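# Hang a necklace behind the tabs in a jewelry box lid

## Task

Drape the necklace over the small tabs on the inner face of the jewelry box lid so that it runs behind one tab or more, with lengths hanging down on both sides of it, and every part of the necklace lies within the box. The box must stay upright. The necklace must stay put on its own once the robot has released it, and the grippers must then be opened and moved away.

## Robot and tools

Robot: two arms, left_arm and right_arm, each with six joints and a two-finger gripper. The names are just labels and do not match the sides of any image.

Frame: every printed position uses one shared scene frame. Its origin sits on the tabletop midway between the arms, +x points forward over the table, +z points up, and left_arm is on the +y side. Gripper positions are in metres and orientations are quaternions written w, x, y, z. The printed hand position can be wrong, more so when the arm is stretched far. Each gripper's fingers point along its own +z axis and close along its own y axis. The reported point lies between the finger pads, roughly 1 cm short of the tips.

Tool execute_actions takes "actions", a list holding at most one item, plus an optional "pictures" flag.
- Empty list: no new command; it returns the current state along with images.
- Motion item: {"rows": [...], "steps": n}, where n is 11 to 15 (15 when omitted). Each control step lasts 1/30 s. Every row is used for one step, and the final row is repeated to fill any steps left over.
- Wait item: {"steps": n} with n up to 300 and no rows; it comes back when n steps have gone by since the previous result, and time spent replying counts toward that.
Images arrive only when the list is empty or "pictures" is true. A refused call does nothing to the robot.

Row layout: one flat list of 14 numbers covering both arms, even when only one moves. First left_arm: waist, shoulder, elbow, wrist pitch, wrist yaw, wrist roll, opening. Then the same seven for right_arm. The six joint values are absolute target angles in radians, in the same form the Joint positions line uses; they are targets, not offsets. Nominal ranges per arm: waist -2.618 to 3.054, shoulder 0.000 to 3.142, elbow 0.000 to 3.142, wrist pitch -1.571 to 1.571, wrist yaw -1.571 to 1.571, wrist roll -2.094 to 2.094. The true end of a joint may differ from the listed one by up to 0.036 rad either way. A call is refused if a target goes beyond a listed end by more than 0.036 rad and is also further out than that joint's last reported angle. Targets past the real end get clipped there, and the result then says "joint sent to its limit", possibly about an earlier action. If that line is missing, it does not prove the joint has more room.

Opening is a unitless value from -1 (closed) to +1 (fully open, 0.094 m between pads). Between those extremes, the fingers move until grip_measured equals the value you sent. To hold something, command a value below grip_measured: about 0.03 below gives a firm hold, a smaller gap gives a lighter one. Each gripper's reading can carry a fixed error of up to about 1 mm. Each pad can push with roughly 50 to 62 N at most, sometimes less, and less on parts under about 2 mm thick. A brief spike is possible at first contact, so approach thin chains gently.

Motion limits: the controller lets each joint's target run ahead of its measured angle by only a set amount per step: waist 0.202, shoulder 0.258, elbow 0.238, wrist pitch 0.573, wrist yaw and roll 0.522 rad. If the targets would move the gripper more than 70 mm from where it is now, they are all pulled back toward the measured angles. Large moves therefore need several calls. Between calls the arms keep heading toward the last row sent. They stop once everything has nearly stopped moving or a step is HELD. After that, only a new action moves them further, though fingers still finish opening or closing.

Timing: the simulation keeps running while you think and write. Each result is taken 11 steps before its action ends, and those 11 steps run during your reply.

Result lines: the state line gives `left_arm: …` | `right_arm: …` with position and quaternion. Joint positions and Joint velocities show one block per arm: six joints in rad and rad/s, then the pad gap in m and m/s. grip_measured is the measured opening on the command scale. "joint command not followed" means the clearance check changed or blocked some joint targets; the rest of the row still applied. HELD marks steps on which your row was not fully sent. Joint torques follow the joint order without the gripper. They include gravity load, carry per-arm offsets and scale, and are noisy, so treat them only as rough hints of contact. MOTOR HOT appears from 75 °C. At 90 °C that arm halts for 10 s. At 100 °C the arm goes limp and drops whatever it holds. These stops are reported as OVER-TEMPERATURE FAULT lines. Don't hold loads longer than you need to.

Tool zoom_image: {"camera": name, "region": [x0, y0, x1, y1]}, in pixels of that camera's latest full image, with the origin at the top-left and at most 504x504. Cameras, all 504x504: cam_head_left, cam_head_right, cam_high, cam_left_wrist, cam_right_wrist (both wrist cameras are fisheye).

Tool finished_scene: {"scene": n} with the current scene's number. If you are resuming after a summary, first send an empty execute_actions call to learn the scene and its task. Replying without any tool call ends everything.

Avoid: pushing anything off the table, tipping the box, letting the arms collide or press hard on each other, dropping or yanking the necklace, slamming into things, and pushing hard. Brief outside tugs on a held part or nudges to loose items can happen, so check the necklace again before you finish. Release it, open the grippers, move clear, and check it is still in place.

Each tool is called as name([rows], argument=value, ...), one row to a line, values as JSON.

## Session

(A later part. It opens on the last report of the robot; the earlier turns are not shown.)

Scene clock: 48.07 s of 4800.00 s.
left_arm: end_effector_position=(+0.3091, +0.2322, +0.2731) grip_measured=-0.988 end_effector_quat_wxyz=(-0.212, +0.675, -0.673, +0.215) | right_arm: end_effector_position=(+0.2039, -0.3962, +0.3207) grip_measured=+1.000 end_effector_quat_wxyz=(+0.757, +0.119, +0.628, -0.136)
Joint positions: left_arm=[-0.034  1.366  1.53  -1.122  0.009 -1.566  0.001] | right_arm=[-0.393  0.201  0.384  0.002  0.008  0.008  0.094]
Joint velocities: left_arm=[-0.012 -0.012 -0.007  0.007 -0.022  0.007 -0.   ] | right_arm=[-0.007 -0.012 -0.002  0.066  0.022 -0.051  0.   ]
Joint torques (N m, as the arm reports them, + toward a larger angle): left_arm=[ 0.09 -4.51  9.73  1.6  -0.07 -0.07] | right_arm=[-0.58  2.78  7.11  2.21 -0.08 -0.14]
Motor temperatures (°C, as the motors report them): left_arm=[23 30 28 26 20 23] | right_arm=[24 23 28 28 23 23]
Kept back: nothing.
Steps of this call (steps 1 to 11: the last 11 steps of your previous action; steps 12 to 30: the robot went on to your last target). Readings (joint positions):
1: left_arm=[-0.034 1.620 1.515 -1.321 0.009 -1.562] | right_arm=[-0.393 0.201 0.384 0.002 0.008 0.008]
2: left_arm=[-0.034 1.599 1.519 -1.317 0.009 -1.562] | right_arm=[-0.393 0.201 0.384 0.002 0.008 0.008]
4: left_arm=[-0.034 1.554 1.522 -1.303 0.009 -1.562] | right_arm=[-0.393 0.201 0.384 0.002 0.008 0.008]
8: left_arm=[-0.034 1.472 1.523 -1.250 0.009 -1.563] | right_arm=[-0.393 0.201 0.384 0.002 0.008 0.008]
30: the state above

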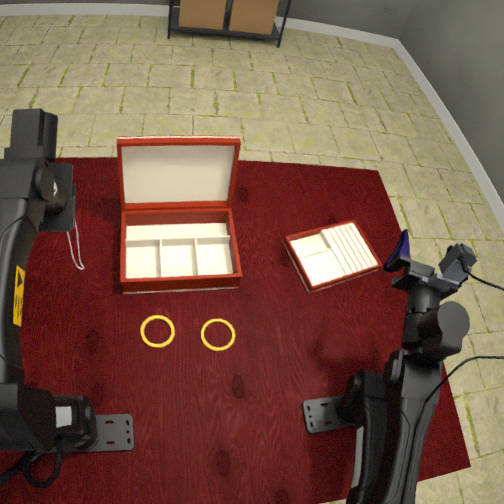

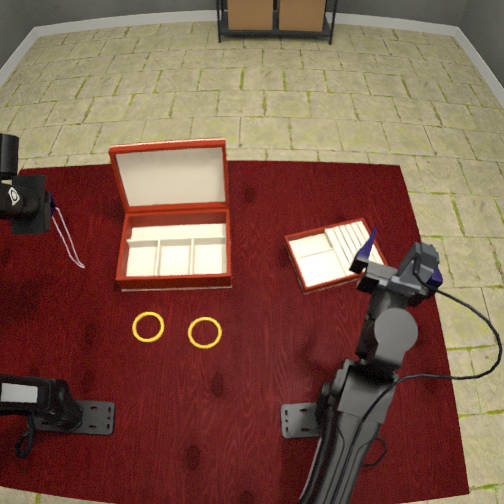

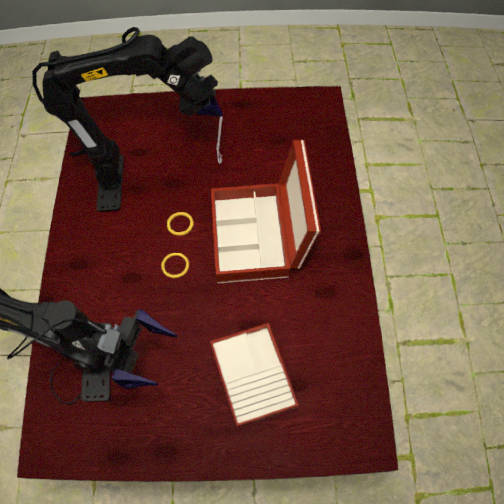

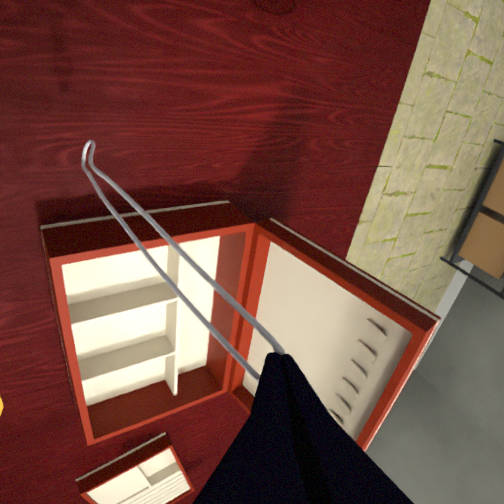

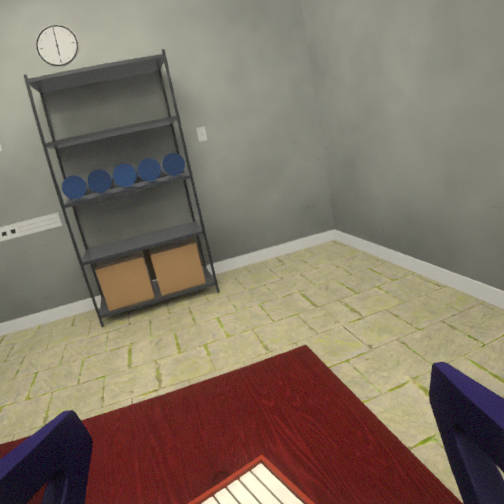

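execute_actions([
  {"rows":[[-0.034,1.36,1.52,-1.05,0,-1.57,-1,-0.4,0.2,0.4,0,0,0,1],[-0.034,1.355,1.50,-0.98,0,-1.57,-1,-0.4,0.2,0.4,0,0,0,1],[-0.034,1.35,1.48,-0.91,0,-1.57,-1,-0.4,0.2,0.4,0,0,0,1],[-0.034,1.345,1.46,-0.84,0,-1.57,-1,-0.4,0.2,0.4,0,0,0,1],[-0.034,1.34,1.44,-0.77,0,-1.57,-1,-0.4,0.2,0.4,0,0,0,1],[-0.034,1.335,1.42,-0.70,0,-1.57,-1,-0.4,0.2,0.4,0,0,0,1],[-0.034,1.33,1.40,-0.63,0,-1.57,-1,-0.4,0.2,0.4,0,0,0,1],[-0.034,1.325,1.38,-0.56,0,-1.57,-1,-0.4,0.2,0.4,0,0,0,1],[-0.034,1.32,1.36,-0.49,0,-1.57,-1,-0.4,0.2,0.4,0,0,0,1],[-0.034,1.315,1.34,-0.42,0,-1.57,-1,-0.4,0.2,0.4,0,0,0,1],[-0.034,1.31,1.32,-0.35,0,-1.57,-1,-0.4,0.2,0.4,0,0,0,1],[-0.034,1.30,1.30,-0.28,0,-1.57,-1,-0.4,0.2,0.4,0,0,0,1],[-0.034,1.29,1.28,-0.21,0,-1.57,-1,-0.4,0.2,0.4,0,0,0,1],[-0.034,1.28,1.26,-0.14,0,-1.57,-1,-0.4,0.2,0.4,0,0,0,1],[-0.034,1.27,1.24,-0.07,0,-1.57,-1,-0.4,0.2,0.4,0,0,0,1]],"steps":15},
])

execute_actions([
  {"rows":[[-0.06,1.26,1.22,0,0.03,-1.57,-1,-0.4,0.2,0.4,0,0,0,1],[-0.09,1.25,1.2,0.04,0.06,-1.57,-1,-0.4,0.2,0.4,0,0,0,1],[-0.12,1.25,1.2,0.05,0.09,-1.57,-1,-0.4,0.2,0.4,0,0,0,1],[-0.15,1.25,1.2,0.05,0.12,-1.57,-1,-0.4,0.2,0.4,0,0,0,1],[-0.18,1.25,1.2,0.05,0.15,-1.57,-1,-0.4,0.2,0.4,0,0,0,1],[-0.21,1.25,1.2,0.05,0.18,-1.57,-1,-0.4,0.2,0.4,0,0,0,1],[-0.24,1.25,1.2,0.05,0.2,-1.57,-1,-0.4,0.2,0.4,0,0,0,1]],"steps":15},
])

execute_actions([
  {"steps":40},
], pictures=true)

Scene clock: 50.70 s of 4800.00 s.
left_arm: end_effector_position=(+0.3262, +0.2324, +0.2811) grip_measured=-0.988 end_effector_quat_wxyz=(-0.239, +0.666, -0.664, +0.242) | right_arm: end_effector_position=(+0.2039, -0.3962, +0.3207) grip_measured=+1.000 end_effector_quat_wxyz=(+0.757, +0.119, +0.628, -0.136)
Joint positions: left_arm=[-0.034  1.364  1.511 -1.024  0.009 -1.566  0.001] | right_arm=[-0.393  0.201  0.384  0.002  0.008  0.008  0.094]
Joint velocities: left_arm=[-0.002 -0.051 -0.403  1.311 -0.007 -0.037 -0.   ] | right_arm=[-0.002 -0.002 -0.012  0.022  0.022 -0.037  0.   ]
Joint torques (N m, as the arm reports them, + toward a larger angle): left_arm=[ 0.14 -5.31  5.95  1.52 -0.06 -0.06] | right_arm=[-0.54  2.85  7.09  2.19 -0.07 -0.03]
Motor temperatures (°C, as the motors report them): left_arm=[23 29 29 27 20 23] | right_arm=[24 23 28 28 23 23]
Steps of this call (steps 1 to 15: the robot went on to your last target; steps 16 to 75: nothing new was sent; steps 76 to 79: the first 4 steps of this action). Readings (joint positions):
76: left_arm=[-0.034 1.366 1.530 -1.116 0.009 -1.566] | right_arm=[-0.393 0.201 0.384 0.002 0.008 0.008]
77: left_arm=[-0.034 1.366 1.528 -1.098 0.009 -1.566] | right_arm=[-0.393 0.201 0.384 0.002 0.008 0.008]
79: the state above

Scene clock: 51.20 s of 4800.00 s.
left_arm: end_effector_position=(+0.4044, +0.2100, +0.3707) grip_measured=-0.988 end_effector_quat_wxyz=(+0.434, -0.528, +0.562, -0.466) | right_arm: end_effector_position=(+0.2039, -0.3962, +0.3207) grip_measured=+1.000 end_effector_quat_wxyz=(+0.757, +0.119, +0.628, -0.136)
Joint positions: left_arm=[-0.078  1.282  1.225 -0.133  0.032 -1.569  0.001] | right_arm=[-0.393  0.201  0.384  0.002  0.008  0.008  0.094]
Joint velocities: left_arm=[-0.716 -0.188 -0.149  1.209  0.447 -0.037 -0.001] | right_arm=[-0.007 -0.017 -0.002 -0.051  0.022 -0.066  0.   ]
Joint torques (N m, as the arm reports them, + toward a larger angle): left_arm=[-2.12 -5.74  8.09  2.22  0.39 -0.04] | right_arm=[-0.67  2.88  7.12  2.22 -0.1  -0.11]
Motor temperatures (°C, as the motors report them): left_arm=[23 29 29 27 20 23] | right_arm=[24 23 28 28 23 23]
Steps of this call (steps 1 to 11: the last 11 steps of your previous action; steps 12 to 15: the first 4 steps of this action). Readings (joint positions):
12: left_arm=[-0.036 1.310 1.267 -0.297 0.010 -1.569] | right_arm=[-0.393 0.201 0.384 0.002 0.008 0.008]
13: left_arm=[-0.042 1.299 1.248 -0.233 0.013 -1.569] | right_arm=[-0.393 0.201 0.384 0.002 0.008 0.008]
15: the state above

Scene clock: 52.53 s of 4800.00 s.
left_arm: end_effector_position=(+0.3878, +0.1112, +0.4178) grip_measured=-0.988 end_effector_quat_wxyz=(+0.393, -0.395, +0.589, -0.586) | right_arm: end_effector_position=(+0.2039, -0.3962, +0.3207) grip_measured=+1.000 end_effector_quat_wxyz=(+0.757, +0.119, +0.628, -0.136)
Joint positions: left_arm=[-0.244  1.27   1.222  0.044  0.19  -1.57   0.001] | right_arm=[-0.393  0.201  0.384  0.002  0.008  0.008  0.094]
Joint velocities: left_arm=[ 0.002 -0.002  0.002  0.007 -0.007  0.007  0.001] | right_arm=[-0.002  0.017 -0.022 -0.037  0.066 -0.037  0.   ]
Joint torques (N m, as the arm reports them, + toward a larger angle): left_arm=[ 0.36 -5.62  7.41  2.24  0.15 -0.03] | right_arm=[-0.67  2.69  7.12  2.24 -0.1  -0.1 ]
Motor temperatures (°C, as the motors report them): left_arm=[23 29 29 27 20 23] | right_arm=[24 23 28 28 23 23]
Kept back: nothing.
Steps of this call (steps 1 to 11: the last 11 steps of your previous action; steps 12 to 30: the robot went on to your last target; steps 31 to 40: nothing new was sent). Readings (joint positions):
1: left_arm=[-0.106 1.277 1.222 -0.097 0.049 -1.569] | right_arm=[-0.393 0.201 0.384 0.002 0.008 0.008]
2: left_arm=[-0.139 1.275 1.222 -0.066 0.070 -1.569] | right_arm=[-0.393 0.201 0.384 0.002 0.008 0.008]
4: left_arm=[-0.203 1.272 1.222 -0.019 0.116 -1.569] | right_arm=[-0.393 0.201 0.384 0.002 0.008 0.008]
8: left_arm=[-0.244 1.270 1.222 0.025 0.171 -1.570] | right_arm=[-0.393 0.201 0.384 0.002 0.008 0.008]
40: the state above
All arms were judged still, so your last target was given up. Only a new action makes them travel on or press farther. Fingers that are still opening or closing keep moving.

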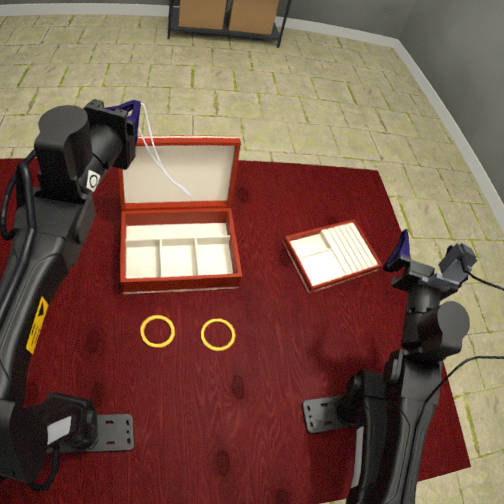

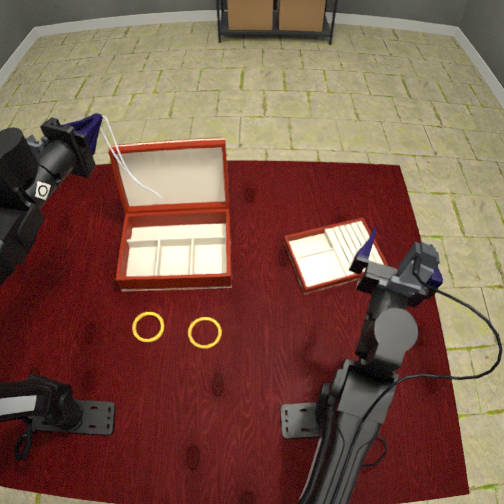

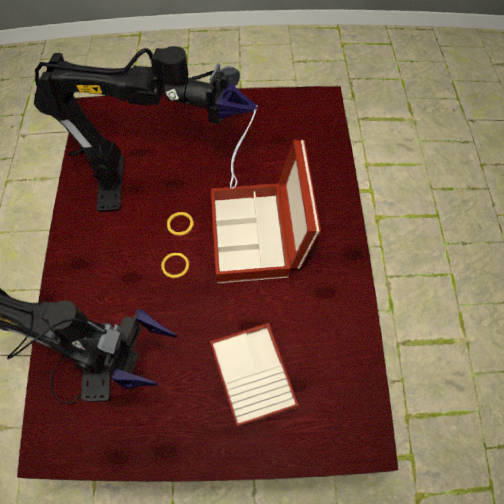

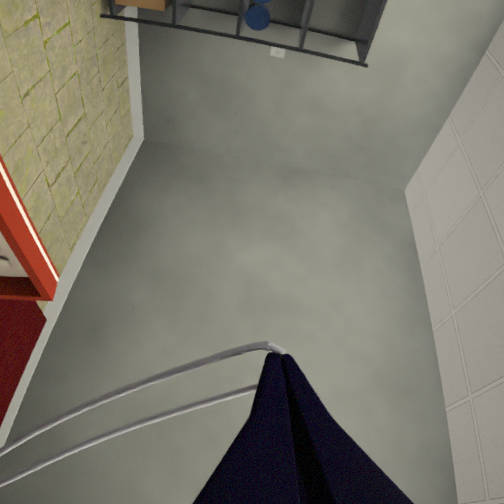

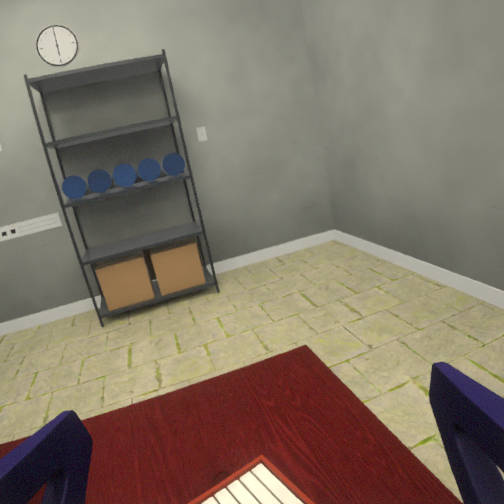

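execute_actions([
  {"rows":[[-0.26,1.27,1.21,0.04,0.12,-1.57,-1,-0.4,0.2,0.4,0,0,0,1],[-0.28,1.27,1.21,0.04,0.05,-1.57,-1,-0.4,0.2,0.4,0,0,0,1],[-0.30,1.27,1.21,0.04,-0.02,-1.57,-1,-0.4,0.2,0.4,0,0,0,1],[-0.32,1.27,1.21,0.04,-0.09,-1.57,-1,-0.4,0.2,0.4,0,0,0,1],[-0.34,1.27,1.21,0.04,-0.16,-1.57,-1,-0.4,0.2,0.4,0,0,0,1],[-0.36,1.27,1.21,0.04,-0.23,-1.57,-1,-0.4,0.2,0.4,0,0,0,1],[-0.38,1.27,1.21,0.04,-0.30,-1.57,-1,-0.4,0.2,0.4,0,0,0,1],[-0.40,1.27,1.21,0.04,-0.36,-1.57,-1,-0.4,0.2,0.4,0,0,0,1],[-0.42,1.27,1.21,0.04,-0.42,-1.57,-1,-0.4,0.2,0.4,0,0,0,1],[-0.44,1.27,1.21,0.04,-0.46,-1.57,-1,-0.4,0.2,0.4,0,0,0,1],[-0.46,1.27,1.21,0.04,-0.48,-1.57,-1,-0.4,0.2,0.4,0,0,0,1],[-0.48,1.27,1.21,0.04,-0.49,-1.57,-1,-0.4,0.2,0.4,0,0,0,1],[-0.5,1.27,1.21,0.04,-0.5,-1.57,-1,-0.4,0.2,0.4,0,0,0,1]],"steps":15},
])

execute_actions([
  {"steps":45},
], pictures=true)

Scene clock: 53.87 s of 4800.00 s.
left_arm: end_effector_position=(+0.3906, +0.1156, +0.4179) grip_measured=-0.988 end_effector_quat_wxyz=(+0.414, -0.415, +0.574, -0.572) | right_arm: end_effector_position=(+0.2039, -0.3962, +0.3207) grip_measured=+1.000 end_effector_quat_wxyz=(+0.757, +0.119, +0.628, -0.136)
Joint positions: left_arm=[-0.274  1.27   1.222  0.044  0.089 -1.57   0.001] | right_arm=[-0.393  0.201  0.384  0.002  0.008  0.008  0.094]
Joint velocities: left_arm=[-0.466  0.002  0.007 -0.022 -1.238  0.022 -0.001] | right_arm=[-0.007  0.002 -0.012 -0.022  0.051 -0.022  0.   ]
Joint torques (N m, as the arm reports them, + toward a larger angle): left_arm=[-1.28 -4.14  8.24  2.13  0.13 -0.05] | right_arm=[-0.74  2.99  6.94  2.24 -0.14 -0.09]
Motor temperatures (°C, as the motors report them): left_arm=[23 29 29 28 20 23] | right_arm=[24 23 28 28 23 23]
Steps of this call (steps 1 to 36: nothing new was sent; steps 37 to 40: the first 4 steps of this action). Readings (joint positions):
37: left_arm=[-0.245 1.270 1.222 0.044 0.182 -1.570] | right_arm=[-0.393 0.201 0.384 0.002 0.008 0.008]
38: left_arm=[-0.250 1.270 1.222 0.044 0.161 -1.570] | right_arm=[-0.393 0.201 0.384 0.002 0.008 0.008]
40: the state above

Scene clock: 55.37 s of 4800.00 s.
left_arm: end_effector_position=(+0.3805, +0.1241, +0.4180) grip_measured=-0.988 end_effector_quat_wxyz=(+0.509, -0.510, +0.492, -0.489) | right_arm: end_effector_position=(+0.2039, -0.3962, +0.3207) grip_measured=+1.000 end_effector_quat_wxyz=(+0.757, +0.119, +0.628, -0.136)
Joint positions: left_arm=[-0.495  1.27   1.222  0.044 -0.49  -1.57   0.001] | right_arm=[-0.393  0.201  0.384  0.002  0.008  0.008  0.094]
Joint velocities: left_arm=[-0.007  0.007 -0.032  0.081 -0.007  0.022 -0.001] | right_arm=[-0.012  0.012 -0.017 -0.007 -0.051  0.007  0.   ]
Joint torques (N m, as the arm reports them, + toward a larger angle): left_arm=[-0.34 -4.08  8.14  2.04 -0.09 -0.04] | right_arm=[-0.56  2.79  7.07  2.24 -0.07 -0.1 ]
Motor temperatures (°C, as the motors report them): left_arm=[23 29 29 28 20 23] | right_arm=[24 23 29 28 23 23]
Kept back: nothing.
Steps of this call (steps 1 to 11: the last 11 steps of your previous action; steps 12 to 45: the robot went on to your last target). Readings (joint positions):
1: left_arm=[-0.292 1.270 1.222 0.044 0.044 -1.570] | right_arm=[-0.393 0.201 0.384 0.002 0.008 0.008]
2: left_arm=[-0.313 1.270 1.222 0.044 -0.006 -1.570] | right_arm=[-0.393 0.201 0.384 0.002 0.008 0.008]
4: left_arm=[-0.356 1.270 1.222 0.044 -0.114 -1.570] | right_arm=[-0.393 0.201 0.384 0.002 0.008 0.008]
8: left_arm=[-0.436 1.270 1.222 0.044 -0.314 -1.570] | right_arm=[-0.393 0.201 0.384 0.002 0.008 0.008]
45: the state above
All arms were judged still, so your last target was given up. Only a new action makes them travel on or press farther. Fingers that are still opening or closing keep moving.

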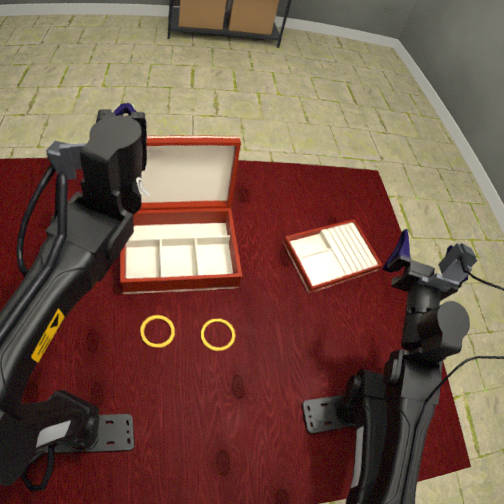

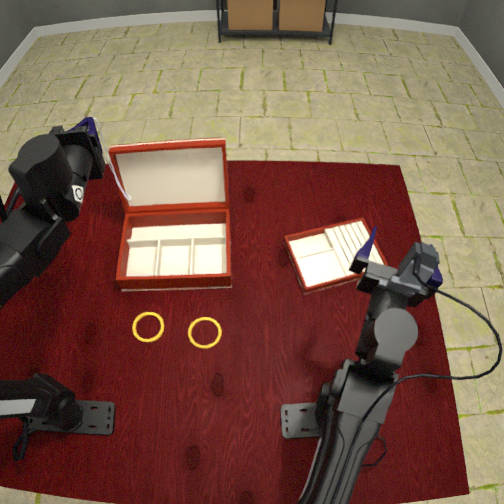

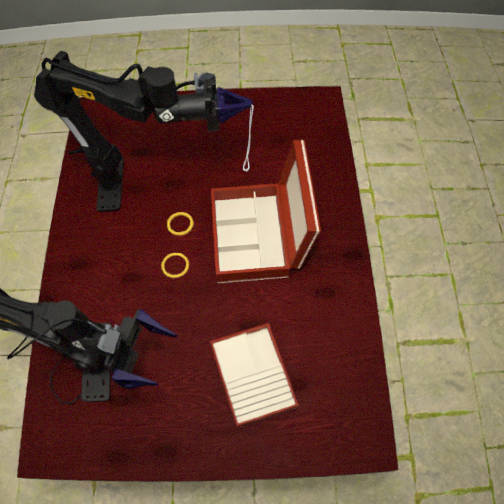

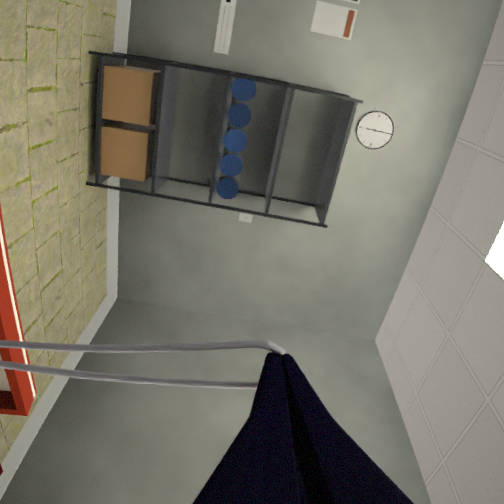

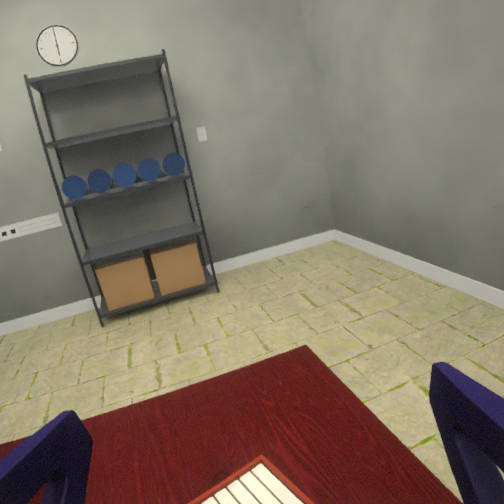

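execute_actions([
  {"rows":[[-0.51,1.29,1.235,0.05,-0.51,-1.57,-1,-0.4,0.2,0.4,0,0,0,1],[-0.52,1.31,1.25,0.055,-0.52,-1.57,-1,-0.4,0.2,0.4,0,0,0,1],[-0.53,1.33,1.265,0.06,-0.53,-1.57,-1,-0.4,0.2,0.4,0,0,0,1],[-0.54,1.35,1.28,0.07,-0.54,-1.57,-1,-0.4,0.2,0.4,0,0,0,1],[-0.55,1.37,1.295,0.075,-0.55,-1.57,-1,-0.4,0.2,0.4,0,0,0,1],[-0.56,1.39,1.31,0.08,-0.56,-1.57,-1,-0.4,0.2,0.4,0,0,0,1],[-0.57,1.41,1.325,0.09,-0.57,-1.57,-1,-0.4,0.2,0.4,0,0,0,1],[-0.58,1.43,1.34,0.095,-0.58,-1.57,-1,-0.4,0.2,0.4,0,0,0,1],[-0.59,1.45,1.355,0.1,-0.59,-1.57,-1,-0.4,0.2,0.4,0,0,0,1],[-0.60,1.47,1.37,0.11,-0.60,-1.57,-1,-0.4,0.2,0.4,0,0,0,1],[-0.61,1.49,1.38,0.12,-0.61,-1.57,-1,-0.4,0.2,0.4,0,0,0,1],[-0.62,1.51,1.39,0.13,-0.62,-1.57,-1,-0.4,0.2,0.4,0,0,0,1],[-0.64,1.53,1.40,0.136,-0.64,-1.57,-1,-0.4,0.2,0.4,0,0,0,1]],"steps":15},
])

execute_actions([
  {"steps":45},
], pictures=true)

Scene clock: 57.23 s of 4800.00 s.
left_arm: end_effector_position=(+0.3841, +0.1193, +0.4173) grip_measured=-0.988 end_effector_quat_wxyz=(+0.511, -0.511, +0.490, -0.487) | right_arm: end_effector_position=(+0.2039, -0.3962, +0.3207) grip_measured=+1.000 end_effector_quat_wxyz=(+0.757, +0.119, +0.628, -0.136)
Joint positions: left_arm=[-0.509  1.292  1.234  0.054 -0.51  -1.57   0.001] | right_arm=[-0.393  0.201  0.384  0.002  0.008  0.008  0.094]
Joint velocities: left_arm=[-0.232  0.442  0.325  0.168 -0.227 -0.007  0.   ] | right_arm=[-0.002 -0.007 -0.012  0.066  0.007  0.022  0.   ]
Joint torques (N m, as the arm reports them, + toward a larger angle): left_arm=[-1.26 -1.9  11.52  2.08  0.07 -0.04] | right_arm=[-0.46  2.89  7.16  2.23 -0.17 -0.06]
Motor temperatures (°C, as the motors report them): left_arm=[23 29 29 28 20 23] | right_arm=[24 23 29 28 23 23]
Steps of this call (steps 1 to 52: nothing new was sent; steps 53 to 56: the first 4 steps of this action). Readings (joint positions):
53: left_arm=[-0.495 1.270 1.222 0.045 -0.491 -1.570] | right_arm=[-0.393 0.201 0.384 0.002 0.008 0.008]
54: left_arm=[-0.497 1.273 1.222 0.047 -0.496 -1.570] | right_arm=[-0.393 0.201 0.384 0.002 0.008 0.008]
56: the state above

Scene clock: 58.73 s of 4800.00 s.
left_arm: end_effector_position=(+0.4214, +0.0524, +0.3963) grip_measured=-0.988 end_effector_quat_wxyz=(+0.508, -0.511, +0.500, -0.481) | right_arm: end_effector_position=(+0.2039, -0.3962, +0.3207) grip_measured=+1.000 end_effector_quat_wxyz=(+0.757, +0.119, +0.628, -0.136)
Joint positions: left_arm=[-0.636  1.53   1.367  0.137 -0.629 -1.57   0.001] | right_arm=[-0.393  0.201  0.384  0.002  0.008  0.008  0.094]
Joint velocities: left_arm=[-0.012 -0.002 -0.007 -0.022  0.007 -0.095 -0.   ] | right_arm=[ 0.002  0.022 -0.002  0.007  0.037  0.022  0.   ]
Joint torques (N m, as the arm reports them, + toward a larger angle): left_arm=[-0.2  -6.44 12.09  2.02 -0.1  -0.04] | right_arm=[-0.48  2.8   7.03  2.24 -0.08 -0.1 ]
Motor temperatures (°C, as the motors report them): left_arm=[23 29 30 29 20 23] | right_arm=[24 23 29 28 23 23]
Kept back: nothing.
Steps of this call (steps 1 to 11: the last 11 steps of your previous action; steps 12 to 45: the robot went on to your last target). Readings (joint positions):
1: left_arm=[-0.518 1.310 1.247 0.060 -0.517 -1.570] | right_arm=[-0.393 0.201 0.384 0.002 0.008 0.008]
2: left_arm=[-0.528 1.331 1.261 0.065 -0.524 -1.570] | right_arm=[-0.393 0.201 0.384 0.002 0.008 0.008]
4: left_arm=[-0.550 1.376 1.290 0.077 -0.539 -1.570] | right_arm=[-0.393 0.201 0.384 0.002 0.008 0.008]
8: left_arm=[-0.592 1.464 1.343 0.101 -0.571 -1.570] | right_arm=[-0.393 0.201 0.384 0.002 0.008 0.008]
45: the state above
All arms were judged still, so your last target was given up. Only a new action makes them travel on or press farther. Fingers that are still opening or closing keep moving.

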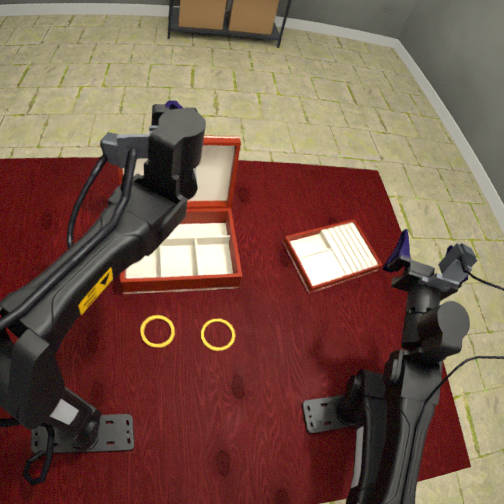

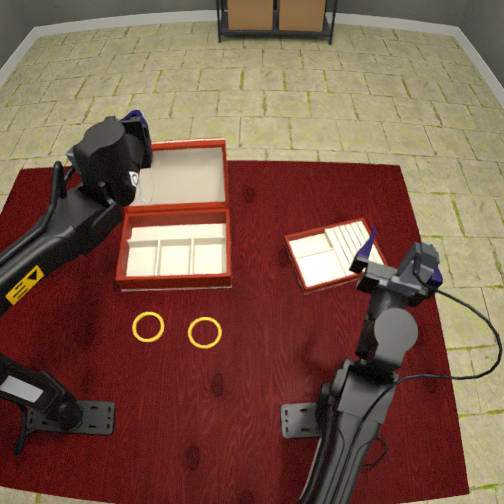

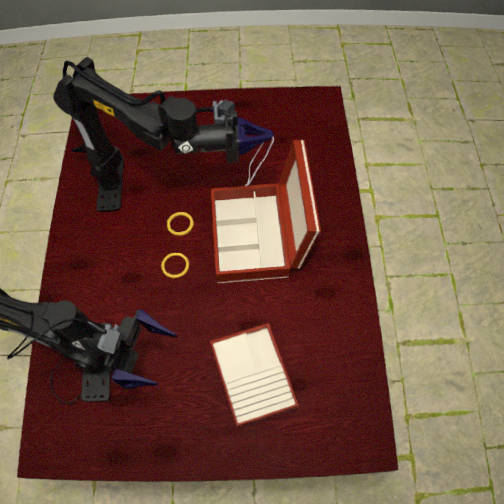

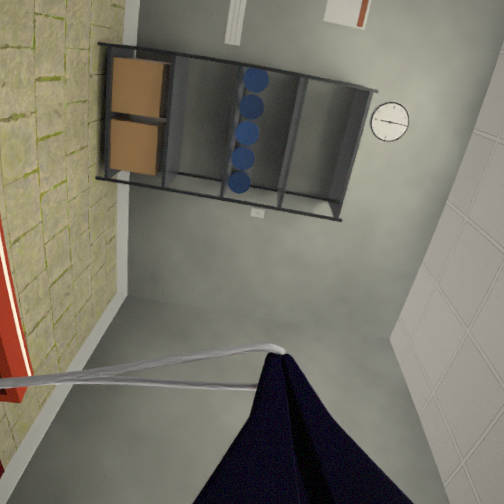

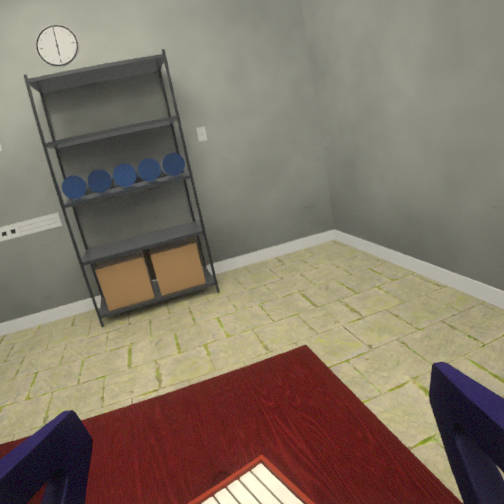

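execute_actions([
  {"rows":[[-0.636,1.533,1.34,0.17,-0.63,-1.57,-1,-0.4,0.2,0.4,0,0,0,1],[-0.636,1.536,1.315,0.2,-0.63,-1.57,-1,-0.4,0.2,0.4,0,0,0,1],[-0.636,1.539,1.29,0.23,-0.63,-1.57,-1,-0.4,0.2,0.4,0,0,0,1],[-0.636,1.542,1.265,0.26,-0.63,-1.57,-1,-0.4,0.2,0.4,0,0,0,1],[-0.636,1.545,1.24,0.29,-0.63,-1.57,-1,-0.4,0.2,0.4,0,0,0,1],[-0.636,1.548,1.215,0.32,-0.63,-1.57,-1,-0.4,0.2,0.4,0,0,0,1],[-0.636,1.551,1.19,0.35,-0.63,-1.57,-1,-0.4,0.2,0.4,0,0,0,1],[-0.636,1.554,1.165,0.38,-0.63,-1.57,-1,-0.4,0.2,0.4,0,0,0,1],[-0.636,1.557,1.14,0.41,-0.63,-1.57,-1,-0.4,0.2,0.4,0,0,0,1],[-0.636,1.56,1.115,0.44,-0.63,-1.57,-1,-0.4,0.2,0.4,0,0,0,1],[-0.636,1.562,1.09,0.47,-0.63,-1.57,-1,-0.4,0.2,0.4,0,0,0,1],[-0.636,1.564,1.065,0.5,-0.63,-1.57,-1,-0.4,0.2,0.4,0,0,0,1],[-0.636,1.567,1.03,0.53,-0.63,-1.57,-1,-0.4,0.2,0.4,0,0,0,1]],"steps":15},
])

execute_actions([
  {"steps":40},
], pictures=true)

Scene clock: 60.67 s of 4800.00 s.
left_arm: end_effector_position=(+0.4218, +0.0521, +0.3951) grip_measured=-0.988 end_effector_quat_wxyz=(+0.510, -0.509, +0.489, -0.492) | right_arm: end_effector_position=(+0.2039, -0.3962, +0.3207) grip_measured=+1.000 end_effector_quat_wxyz=(+0.757, +0.119, +0.628, -0.136)
Joint positions: left_arm=[-0.636  1.53   1.337  0.198 -0.63  -1.57   0.001] | right_arm=[-0.393  0.201  0.384  0.002  0.008  0.008  0.094]
Joint velocities: left_arm=[-0.012 -0.002 -0.545  0.696 -0.007  0.037  0.   ] | right_arm=[-0.007 -0.017  0.012  0.066 -0.022 -0.081  0.   ]
Joint torques (N m, as the arm reports them, + toward a larger angle): left_arm=[ 0.06 -5.52  5.82  1.6   0.02 -0.01] | right_arm=[-0.34  2.74  7.15  2.16 -0.1  -0.09]
Motor temperatures (°C, as the motors report them): left_arm=[23 29 30 29 20 23] | right_arm=[24 23 29 28 23 23]
Steps of this call (steps 1 to 54: nothing new was sent; steps 55 to 58: the first 4 steps of this action). Readings (joint positions):
55: left_arm=[-0.636 1.530 1.367 0.141 -0.630 -1.570] | right_arm=[-0.393 0.201 0.384 0.002 0.008 0.008]
56: left_arm=[-0.636 1.530 1.362 0.153 -0.630 -1.570] | right_arm=[-0.393 0.201 0.384 0.002 0.008 0.008]
58: the state above

Scene clock: 62.00 s of 4800.00 s.
left_arm: end_effector_position=(+0.4215, +0.0524, +0.3111) grip_measured=-0.988 end_effector_quat_wxyz=(+0.510, -0.509, +0.490, -0.491) | right_arm: end_effector_position=(+0.2039, -0.3962, +0.3207) grip_measured=+1.000 end_effector_quat_wxyz=(+0.757, +0.119, +0.628, -0.136)
Joint positions: left_arm=[-0.636  1.567  1.037  0.532 -0.63  -1.571  0.001] | right_arm=[-0.393  0.201  0.384  0.002  0.008  0.008  0.094]
Joint velocities: left_arm=[-0.007 -0.002  0.012 -0.007  0.051 -0.007  0.   ] | right_arm=[ 0.012 -0.012 -0.012 -0.007 -0.125 -0.007  0.   ]
Joint torques (N m, as the arm reports them, + toward a larger angle): left_arm=[ 0.02 -6.63  8.45  2.01  0.03 -0.02] | right_arm=[-0.51  2.99  6.98  2.23 -0.12 -0.1 ]
Motor temperatures (°C, as the motors report them): left_arm=[23 29 30 29 20 23] | right_arm=[24 23 29 28 23 23]
Kept back: nothing.
Steps of this call (steps 1 to 11: the last 11 steps of your previous action; steps 12 to 40: the robot went on to your last target). Readings (joint positions):
1: left_arm=[-0.636 1.530 1.316 0.221 -0.630 -1.570] | right_arm=[-0.393 0.201 0.384 0.002 0.008 0.008]
2: left_arm=[-0.636 1.530 1.290 0.245 -0.630 -1.570] | right_arm=[-0.393 0.201 0.384 0.002 0.008 0.008]
4: left_arm=[-0.636 1.531 1.234 0.289 -0.630 -1.570] | right_arm=[-0.393 0.201 0.384 0.002 0.008 0.008]
8: left_arm=[-0.636 1.546 1.127 0.388 -0.630 -1.570] | right_arm=[-0.393 0.201 0.384 0.002 0.008 0.008]
40: the state above

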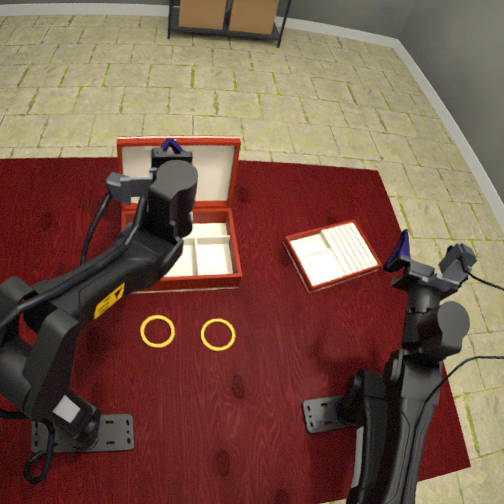

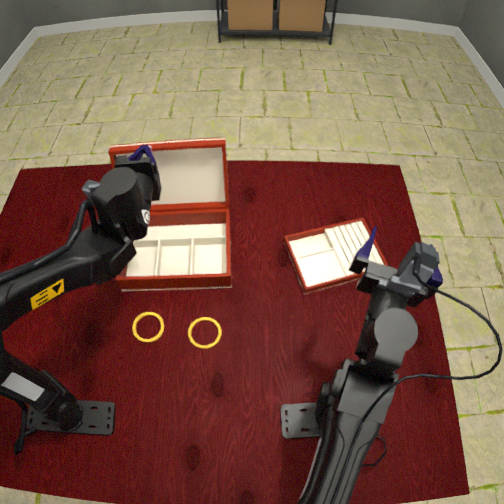

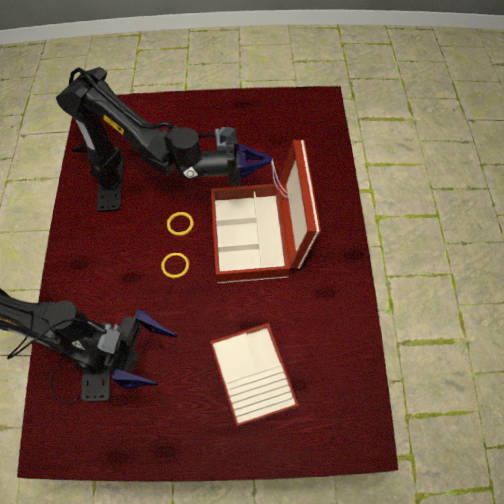

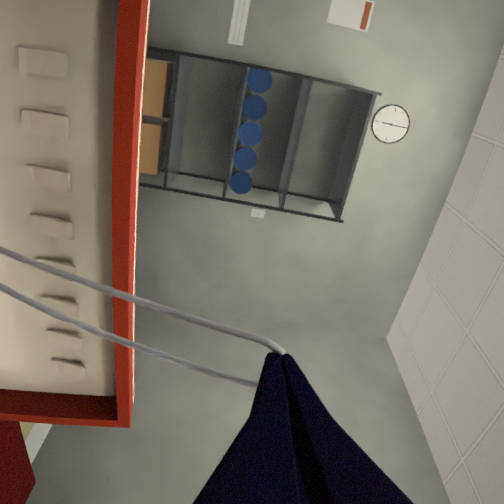

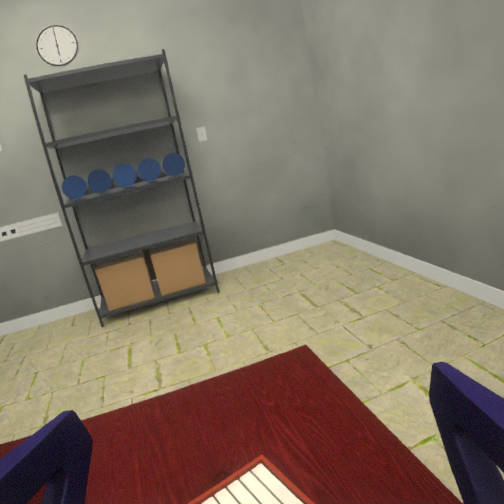

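execute_actions([
  {"rows":[[-0.636,1.567,1.037,0.5,-0.63,-1.57,-1,-0.4,0.2,0.4,0,0,0,1],[-0.636,1.567,1.037,0.47,-0.63,-1.57,-1,-0.4,0.2,0.4,0,0,0,1],[-0.636,1.567,1.037,0.44,-0.63,-1.57,-1,-0.4,0.2,0.4,0,0,0,1],[-0.636,1.567,1.037,0.41,-0.63,-1.57,-1,-0.4,0.2,0.4,0,0,0,1],[-0.636,1.567,1.037,0.38,-0.63,-1.57,-1,-0.4,0.2,0.4,0,0,0,1],[-0.636,1.567,1.037,0.35,-0.63,-1.57,-1,-0.4,0.2,0.4,0,0,0,1],[-0.636,1.567,1.037,0.32,-0.63,-1.57,-1,-0.4,0.2,0.4,0,0,0,1],[-0.636,1.567,1.037,0.29,-0.63,-1.57,-1,-0.4,0.2,0.4,0,0,0,1],[-0.636,1.567,1.037,0.26,-0.63,-1.57,-1,-0.4,0.2,0.4,0,0,0,1],[-0.636,1.567,1.037,0.23,-0.63,-1.57,-1,-0.4,0.2,0.4,0,0,0,1],[-0.636,1.567,1.037,0.2,-0.63,-1.57,-1,-0.4,0.2,0.4,0,0,0,1],[-0.636,1.567,1.037,0.17,-0.63,-1.57,-1,-0.4,0.2,0.4,0,0,0,1]],"steps":15},
])

execute_actions([
  {"steps":30},
], pictures=true)

Scene clock: 67.50 s of 4800.00 s.
left_arm: end_effector_position=(+0.4214, +0.0524, +0.3059) grip_measured=-0.988 end_effector_quat_wxyz=(+0.508, -0.511, +0.498, -0.483) | right_arm: end_effector_position=(+0.2039, -0.3962, +0.3207) grip_measured=+1.000 end_effector_quat_wxyz=(+0.757, +0.119, +0.628, -0.136)
Joint positions: left_arm=[-0.636  1.567  1.037  0.507 -0.63  -1.571  0.001] | right_arm=[-0.393  0.201  0.384  0.002  0.008  0.008  0.094]
Joint velocities: left_arm=[ 0.002 -0.007  0.007 -0.418 -0.007 -0.022  0.   ] | right_arm=[-0.002 -0.007 -0.002 -0.037 -0.037 -0.007  0.   ]
Joint torques (N m, as the arm reports them, + toward a larger angle): left_arm=[ 0.05 -6.63  8.96  1.71  0.03 -0.04] | right_arm=[-0.6   2.76  7.09  2.21 -0.09 -0.09]
Motor temperatures (°C, as the motors report them): left_arm=[23 29 30 30 20 23] | right_arm=[24 23 29 28 23 23]
Steps of this call (steps 1 to 15: the robot went on to your last target; steps 16 to 161: nothing new was sent; steps 162 to 165: the first 4 steps of this action). Readings (joint positions):
162: left_arm=[-0.636 1.567 1.037 0.531 -0.630 -1.571] | right_arm=[-0.393 0.201 0.384 0.002 0.008 0.008]
163: left_arm=[-0.636 1.567 1.037 0.528 -0.630 -1.571] | right_arm=[-0.393 0.201 0.384 0.002 0.008 0.008]
165: the state above

Scene clock: 68.50 s of 4800.00 s.
left_arm: end_effector_position=(+0.4119, +0.0588, +0.2414) grip_measured=-0.988 end_effector_quat_wxyz=(+0.482, -0.523, +0.598, -0.370) | right_arm: end_effector_position=(+0.2039, -0.3962, +0.3207) grip_measured=+1.000 end_effector_quat_wxyz=(+0.757, +0.119, +0.628, -0.136)
Joint positions: left_arm=[-0.636  1.567  1.037  0.2   -0.63  -1.571  0.001] | right_arm=[-0.393  0.201  0.384  0.002  0.008  0.008  0.094]
Joint velocities: left_arm=[-0.022 -0.007  0.007 -0.022  0.037 -0.037 -0.   ] | right_arm=[-0.002  0.012 -0.012 -0.007 -0.051 -0.022  0.   ]
Joint torques (N m, as the arm reports them, + toward a larger angle): left_arm=[ 0.06 -6.63  9.04  1.74 -0.11 -0.04] | right_arm=[-0.39  2.86  6.93  2.23 -0.12 -0.09]
Motor temperatures (°C, as the motors report them): left_arm=[23 29 30 30 20 23] | right_arm=[24 23 29 29 23 23]
Kept back: nothing.
Steps of this call (steps 1 to 11: the last 11 steps of your previous action; steps 12 to 30: the robot went on to your last target). Readings (joint positions):
1: left_arm=[-0.636 1.567 1.037 0.490 -0.630 -1.571] | right_arm=[-0.393 0.201 0.384 0.002 0.008 0.008]
2: left_arm=[-0.636 1.567 1.037 0.470 -0.630 -1.571] | right_arm=[-0.393 0.201 0.384 0.002 0.008 0.008]
4: left_arm=[-0.636 1.567 1.037 0.424 -0.630 -1.571] | right_arm=[-0.393 0.201 0.384 0.002 0.008 0.008]
8: left_arm=[-0.636 1.567 1.037 0.318 -0.630 -1.571] | right_arm=[-0.393 0.201 0.384 0.002 0.008 0.008]
30: the state above

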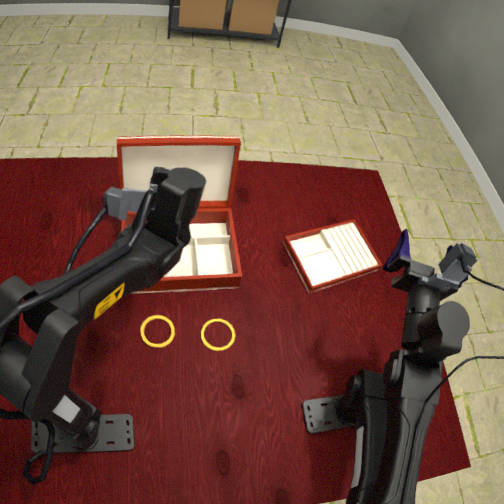

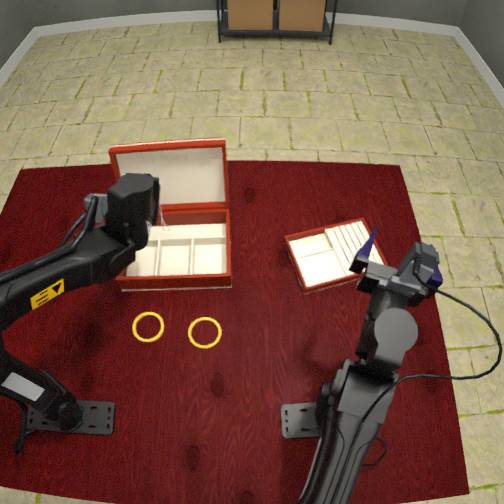

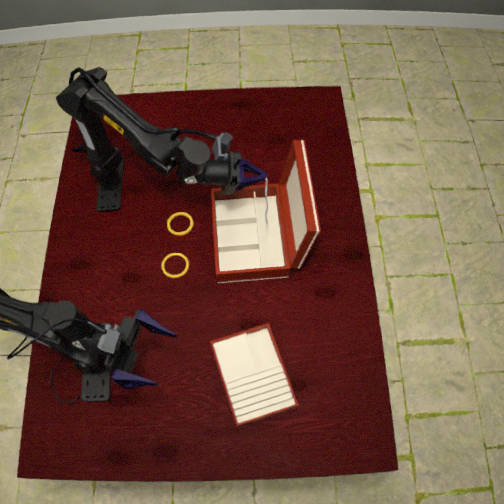

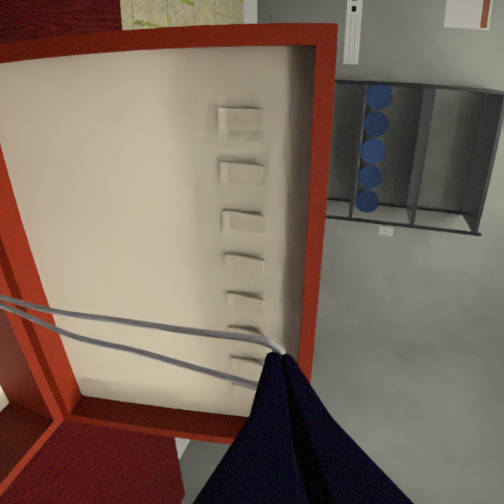

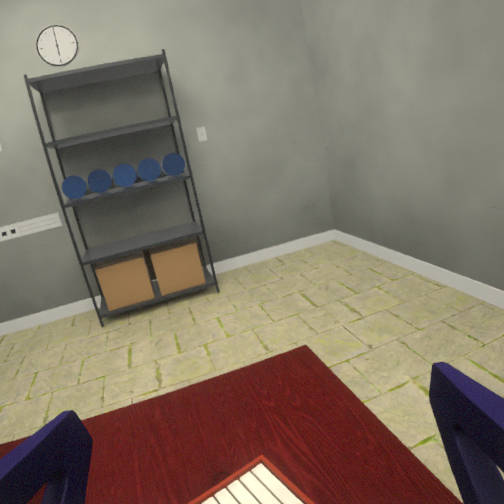

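execute_actions(actions=[])

Scene clock: 69.63 s of 4800.00 s.
left_arm: end_effector_position=(+0.4118, +0.0589, +0.2412) grip_measured=-0.988 end_effector_quat_wxyz=(+0.482, -0.523, +0.598, -0.369) | right_arm: end_effector_position=(+0.2039, -0.3962, +0.3207) grip_measured=+1.000 end_effector_quat_wxyz=(+0.757, +0.119, +0.628, -0.136)
Joint positions: left_arm=[-0.636  1.567  1.037  0.2   -0.63  -1.571  0.001] | right_arm=[-0.393  0.201  0.384  0.002  0.008  0.008  0.094]
Joint velocities: left_arm=[ 0.002  0.007 -0.012 -0.022 -0.095 -0.022  0.001] | right_arm=[-0.012 -0.012 -0.012  0.007  0.022 -0.022  0.   ]
Joint torques (N m, as the arm reports them, + toward a larger angle): left_arm=[ 0.04 -6.64  9.01  1.75 -0.11 -0.05] | right_arm=[-0.59  2.91  7.15  2.24 -0.13 -0.09]
Motor temperatures (°C, as the motors report them): left_arm=[23 29 30 30 20 23] | right_arm=[24 23 29 29 23 23]
Kept back: nothing.
Steps of this call (steps 1 to 15: the robot went on to your last target; steps 16 to 34: nothing new was sent). Readings (joint positions):
1: left_arm=[-0.636 1.567 1.037 0.200 -0.630 -1.571] | right_arm=[-0.393 0.201 0.384 0.002 0.008 0.008]
2: left_arm=[-0.636 1.567 1.037 0.200 -0.630 -1.571] | right_arm=[-0.393 0.201 0.384 0.002 0.008 0.008]
4: left_arm=[-0.636 1.567 1.037 0.200 -0.630 -1.571] | right_arm=[-0.393 0.201 0.384 0.002 0.008 0.008]
8: left_arm=[-0.636 1.567 1.037 0.200 -0.630 -1.571] | right_arm=[-0.393 0.201 0.384 0.002 0.008 0.008]
34: the state above
All arms were judged still, so your last target was given up. Only a new action makes them travel on or press farther. Fingers that are still opening or closing keep moving.

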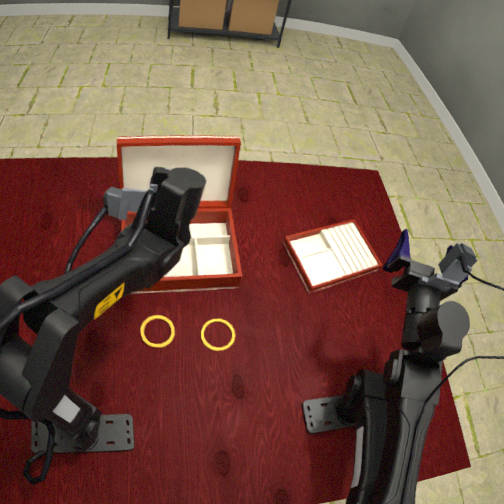

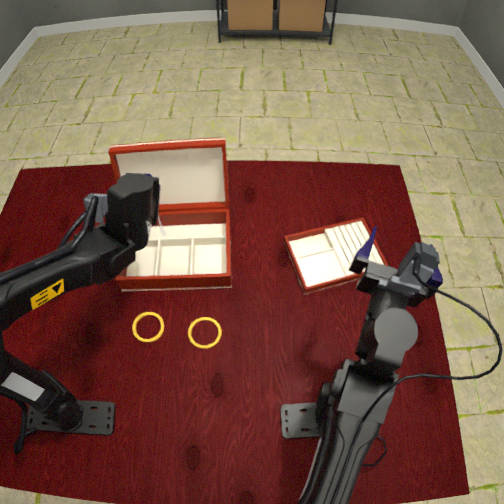

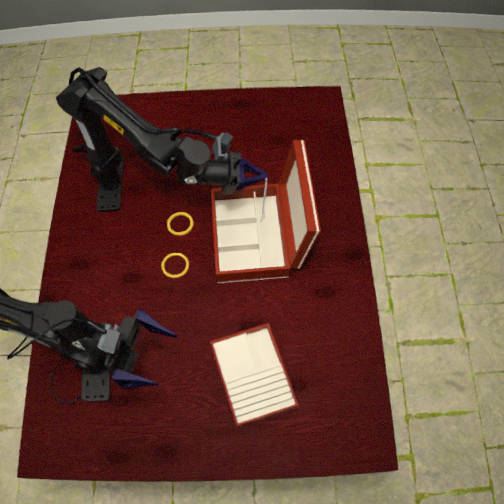

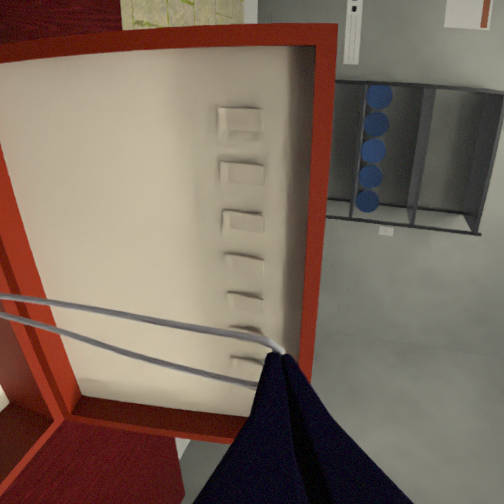

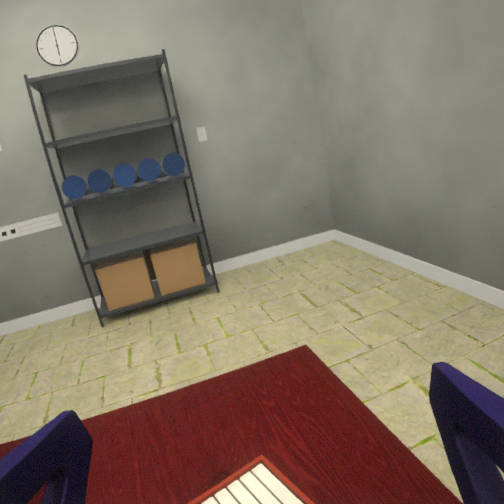

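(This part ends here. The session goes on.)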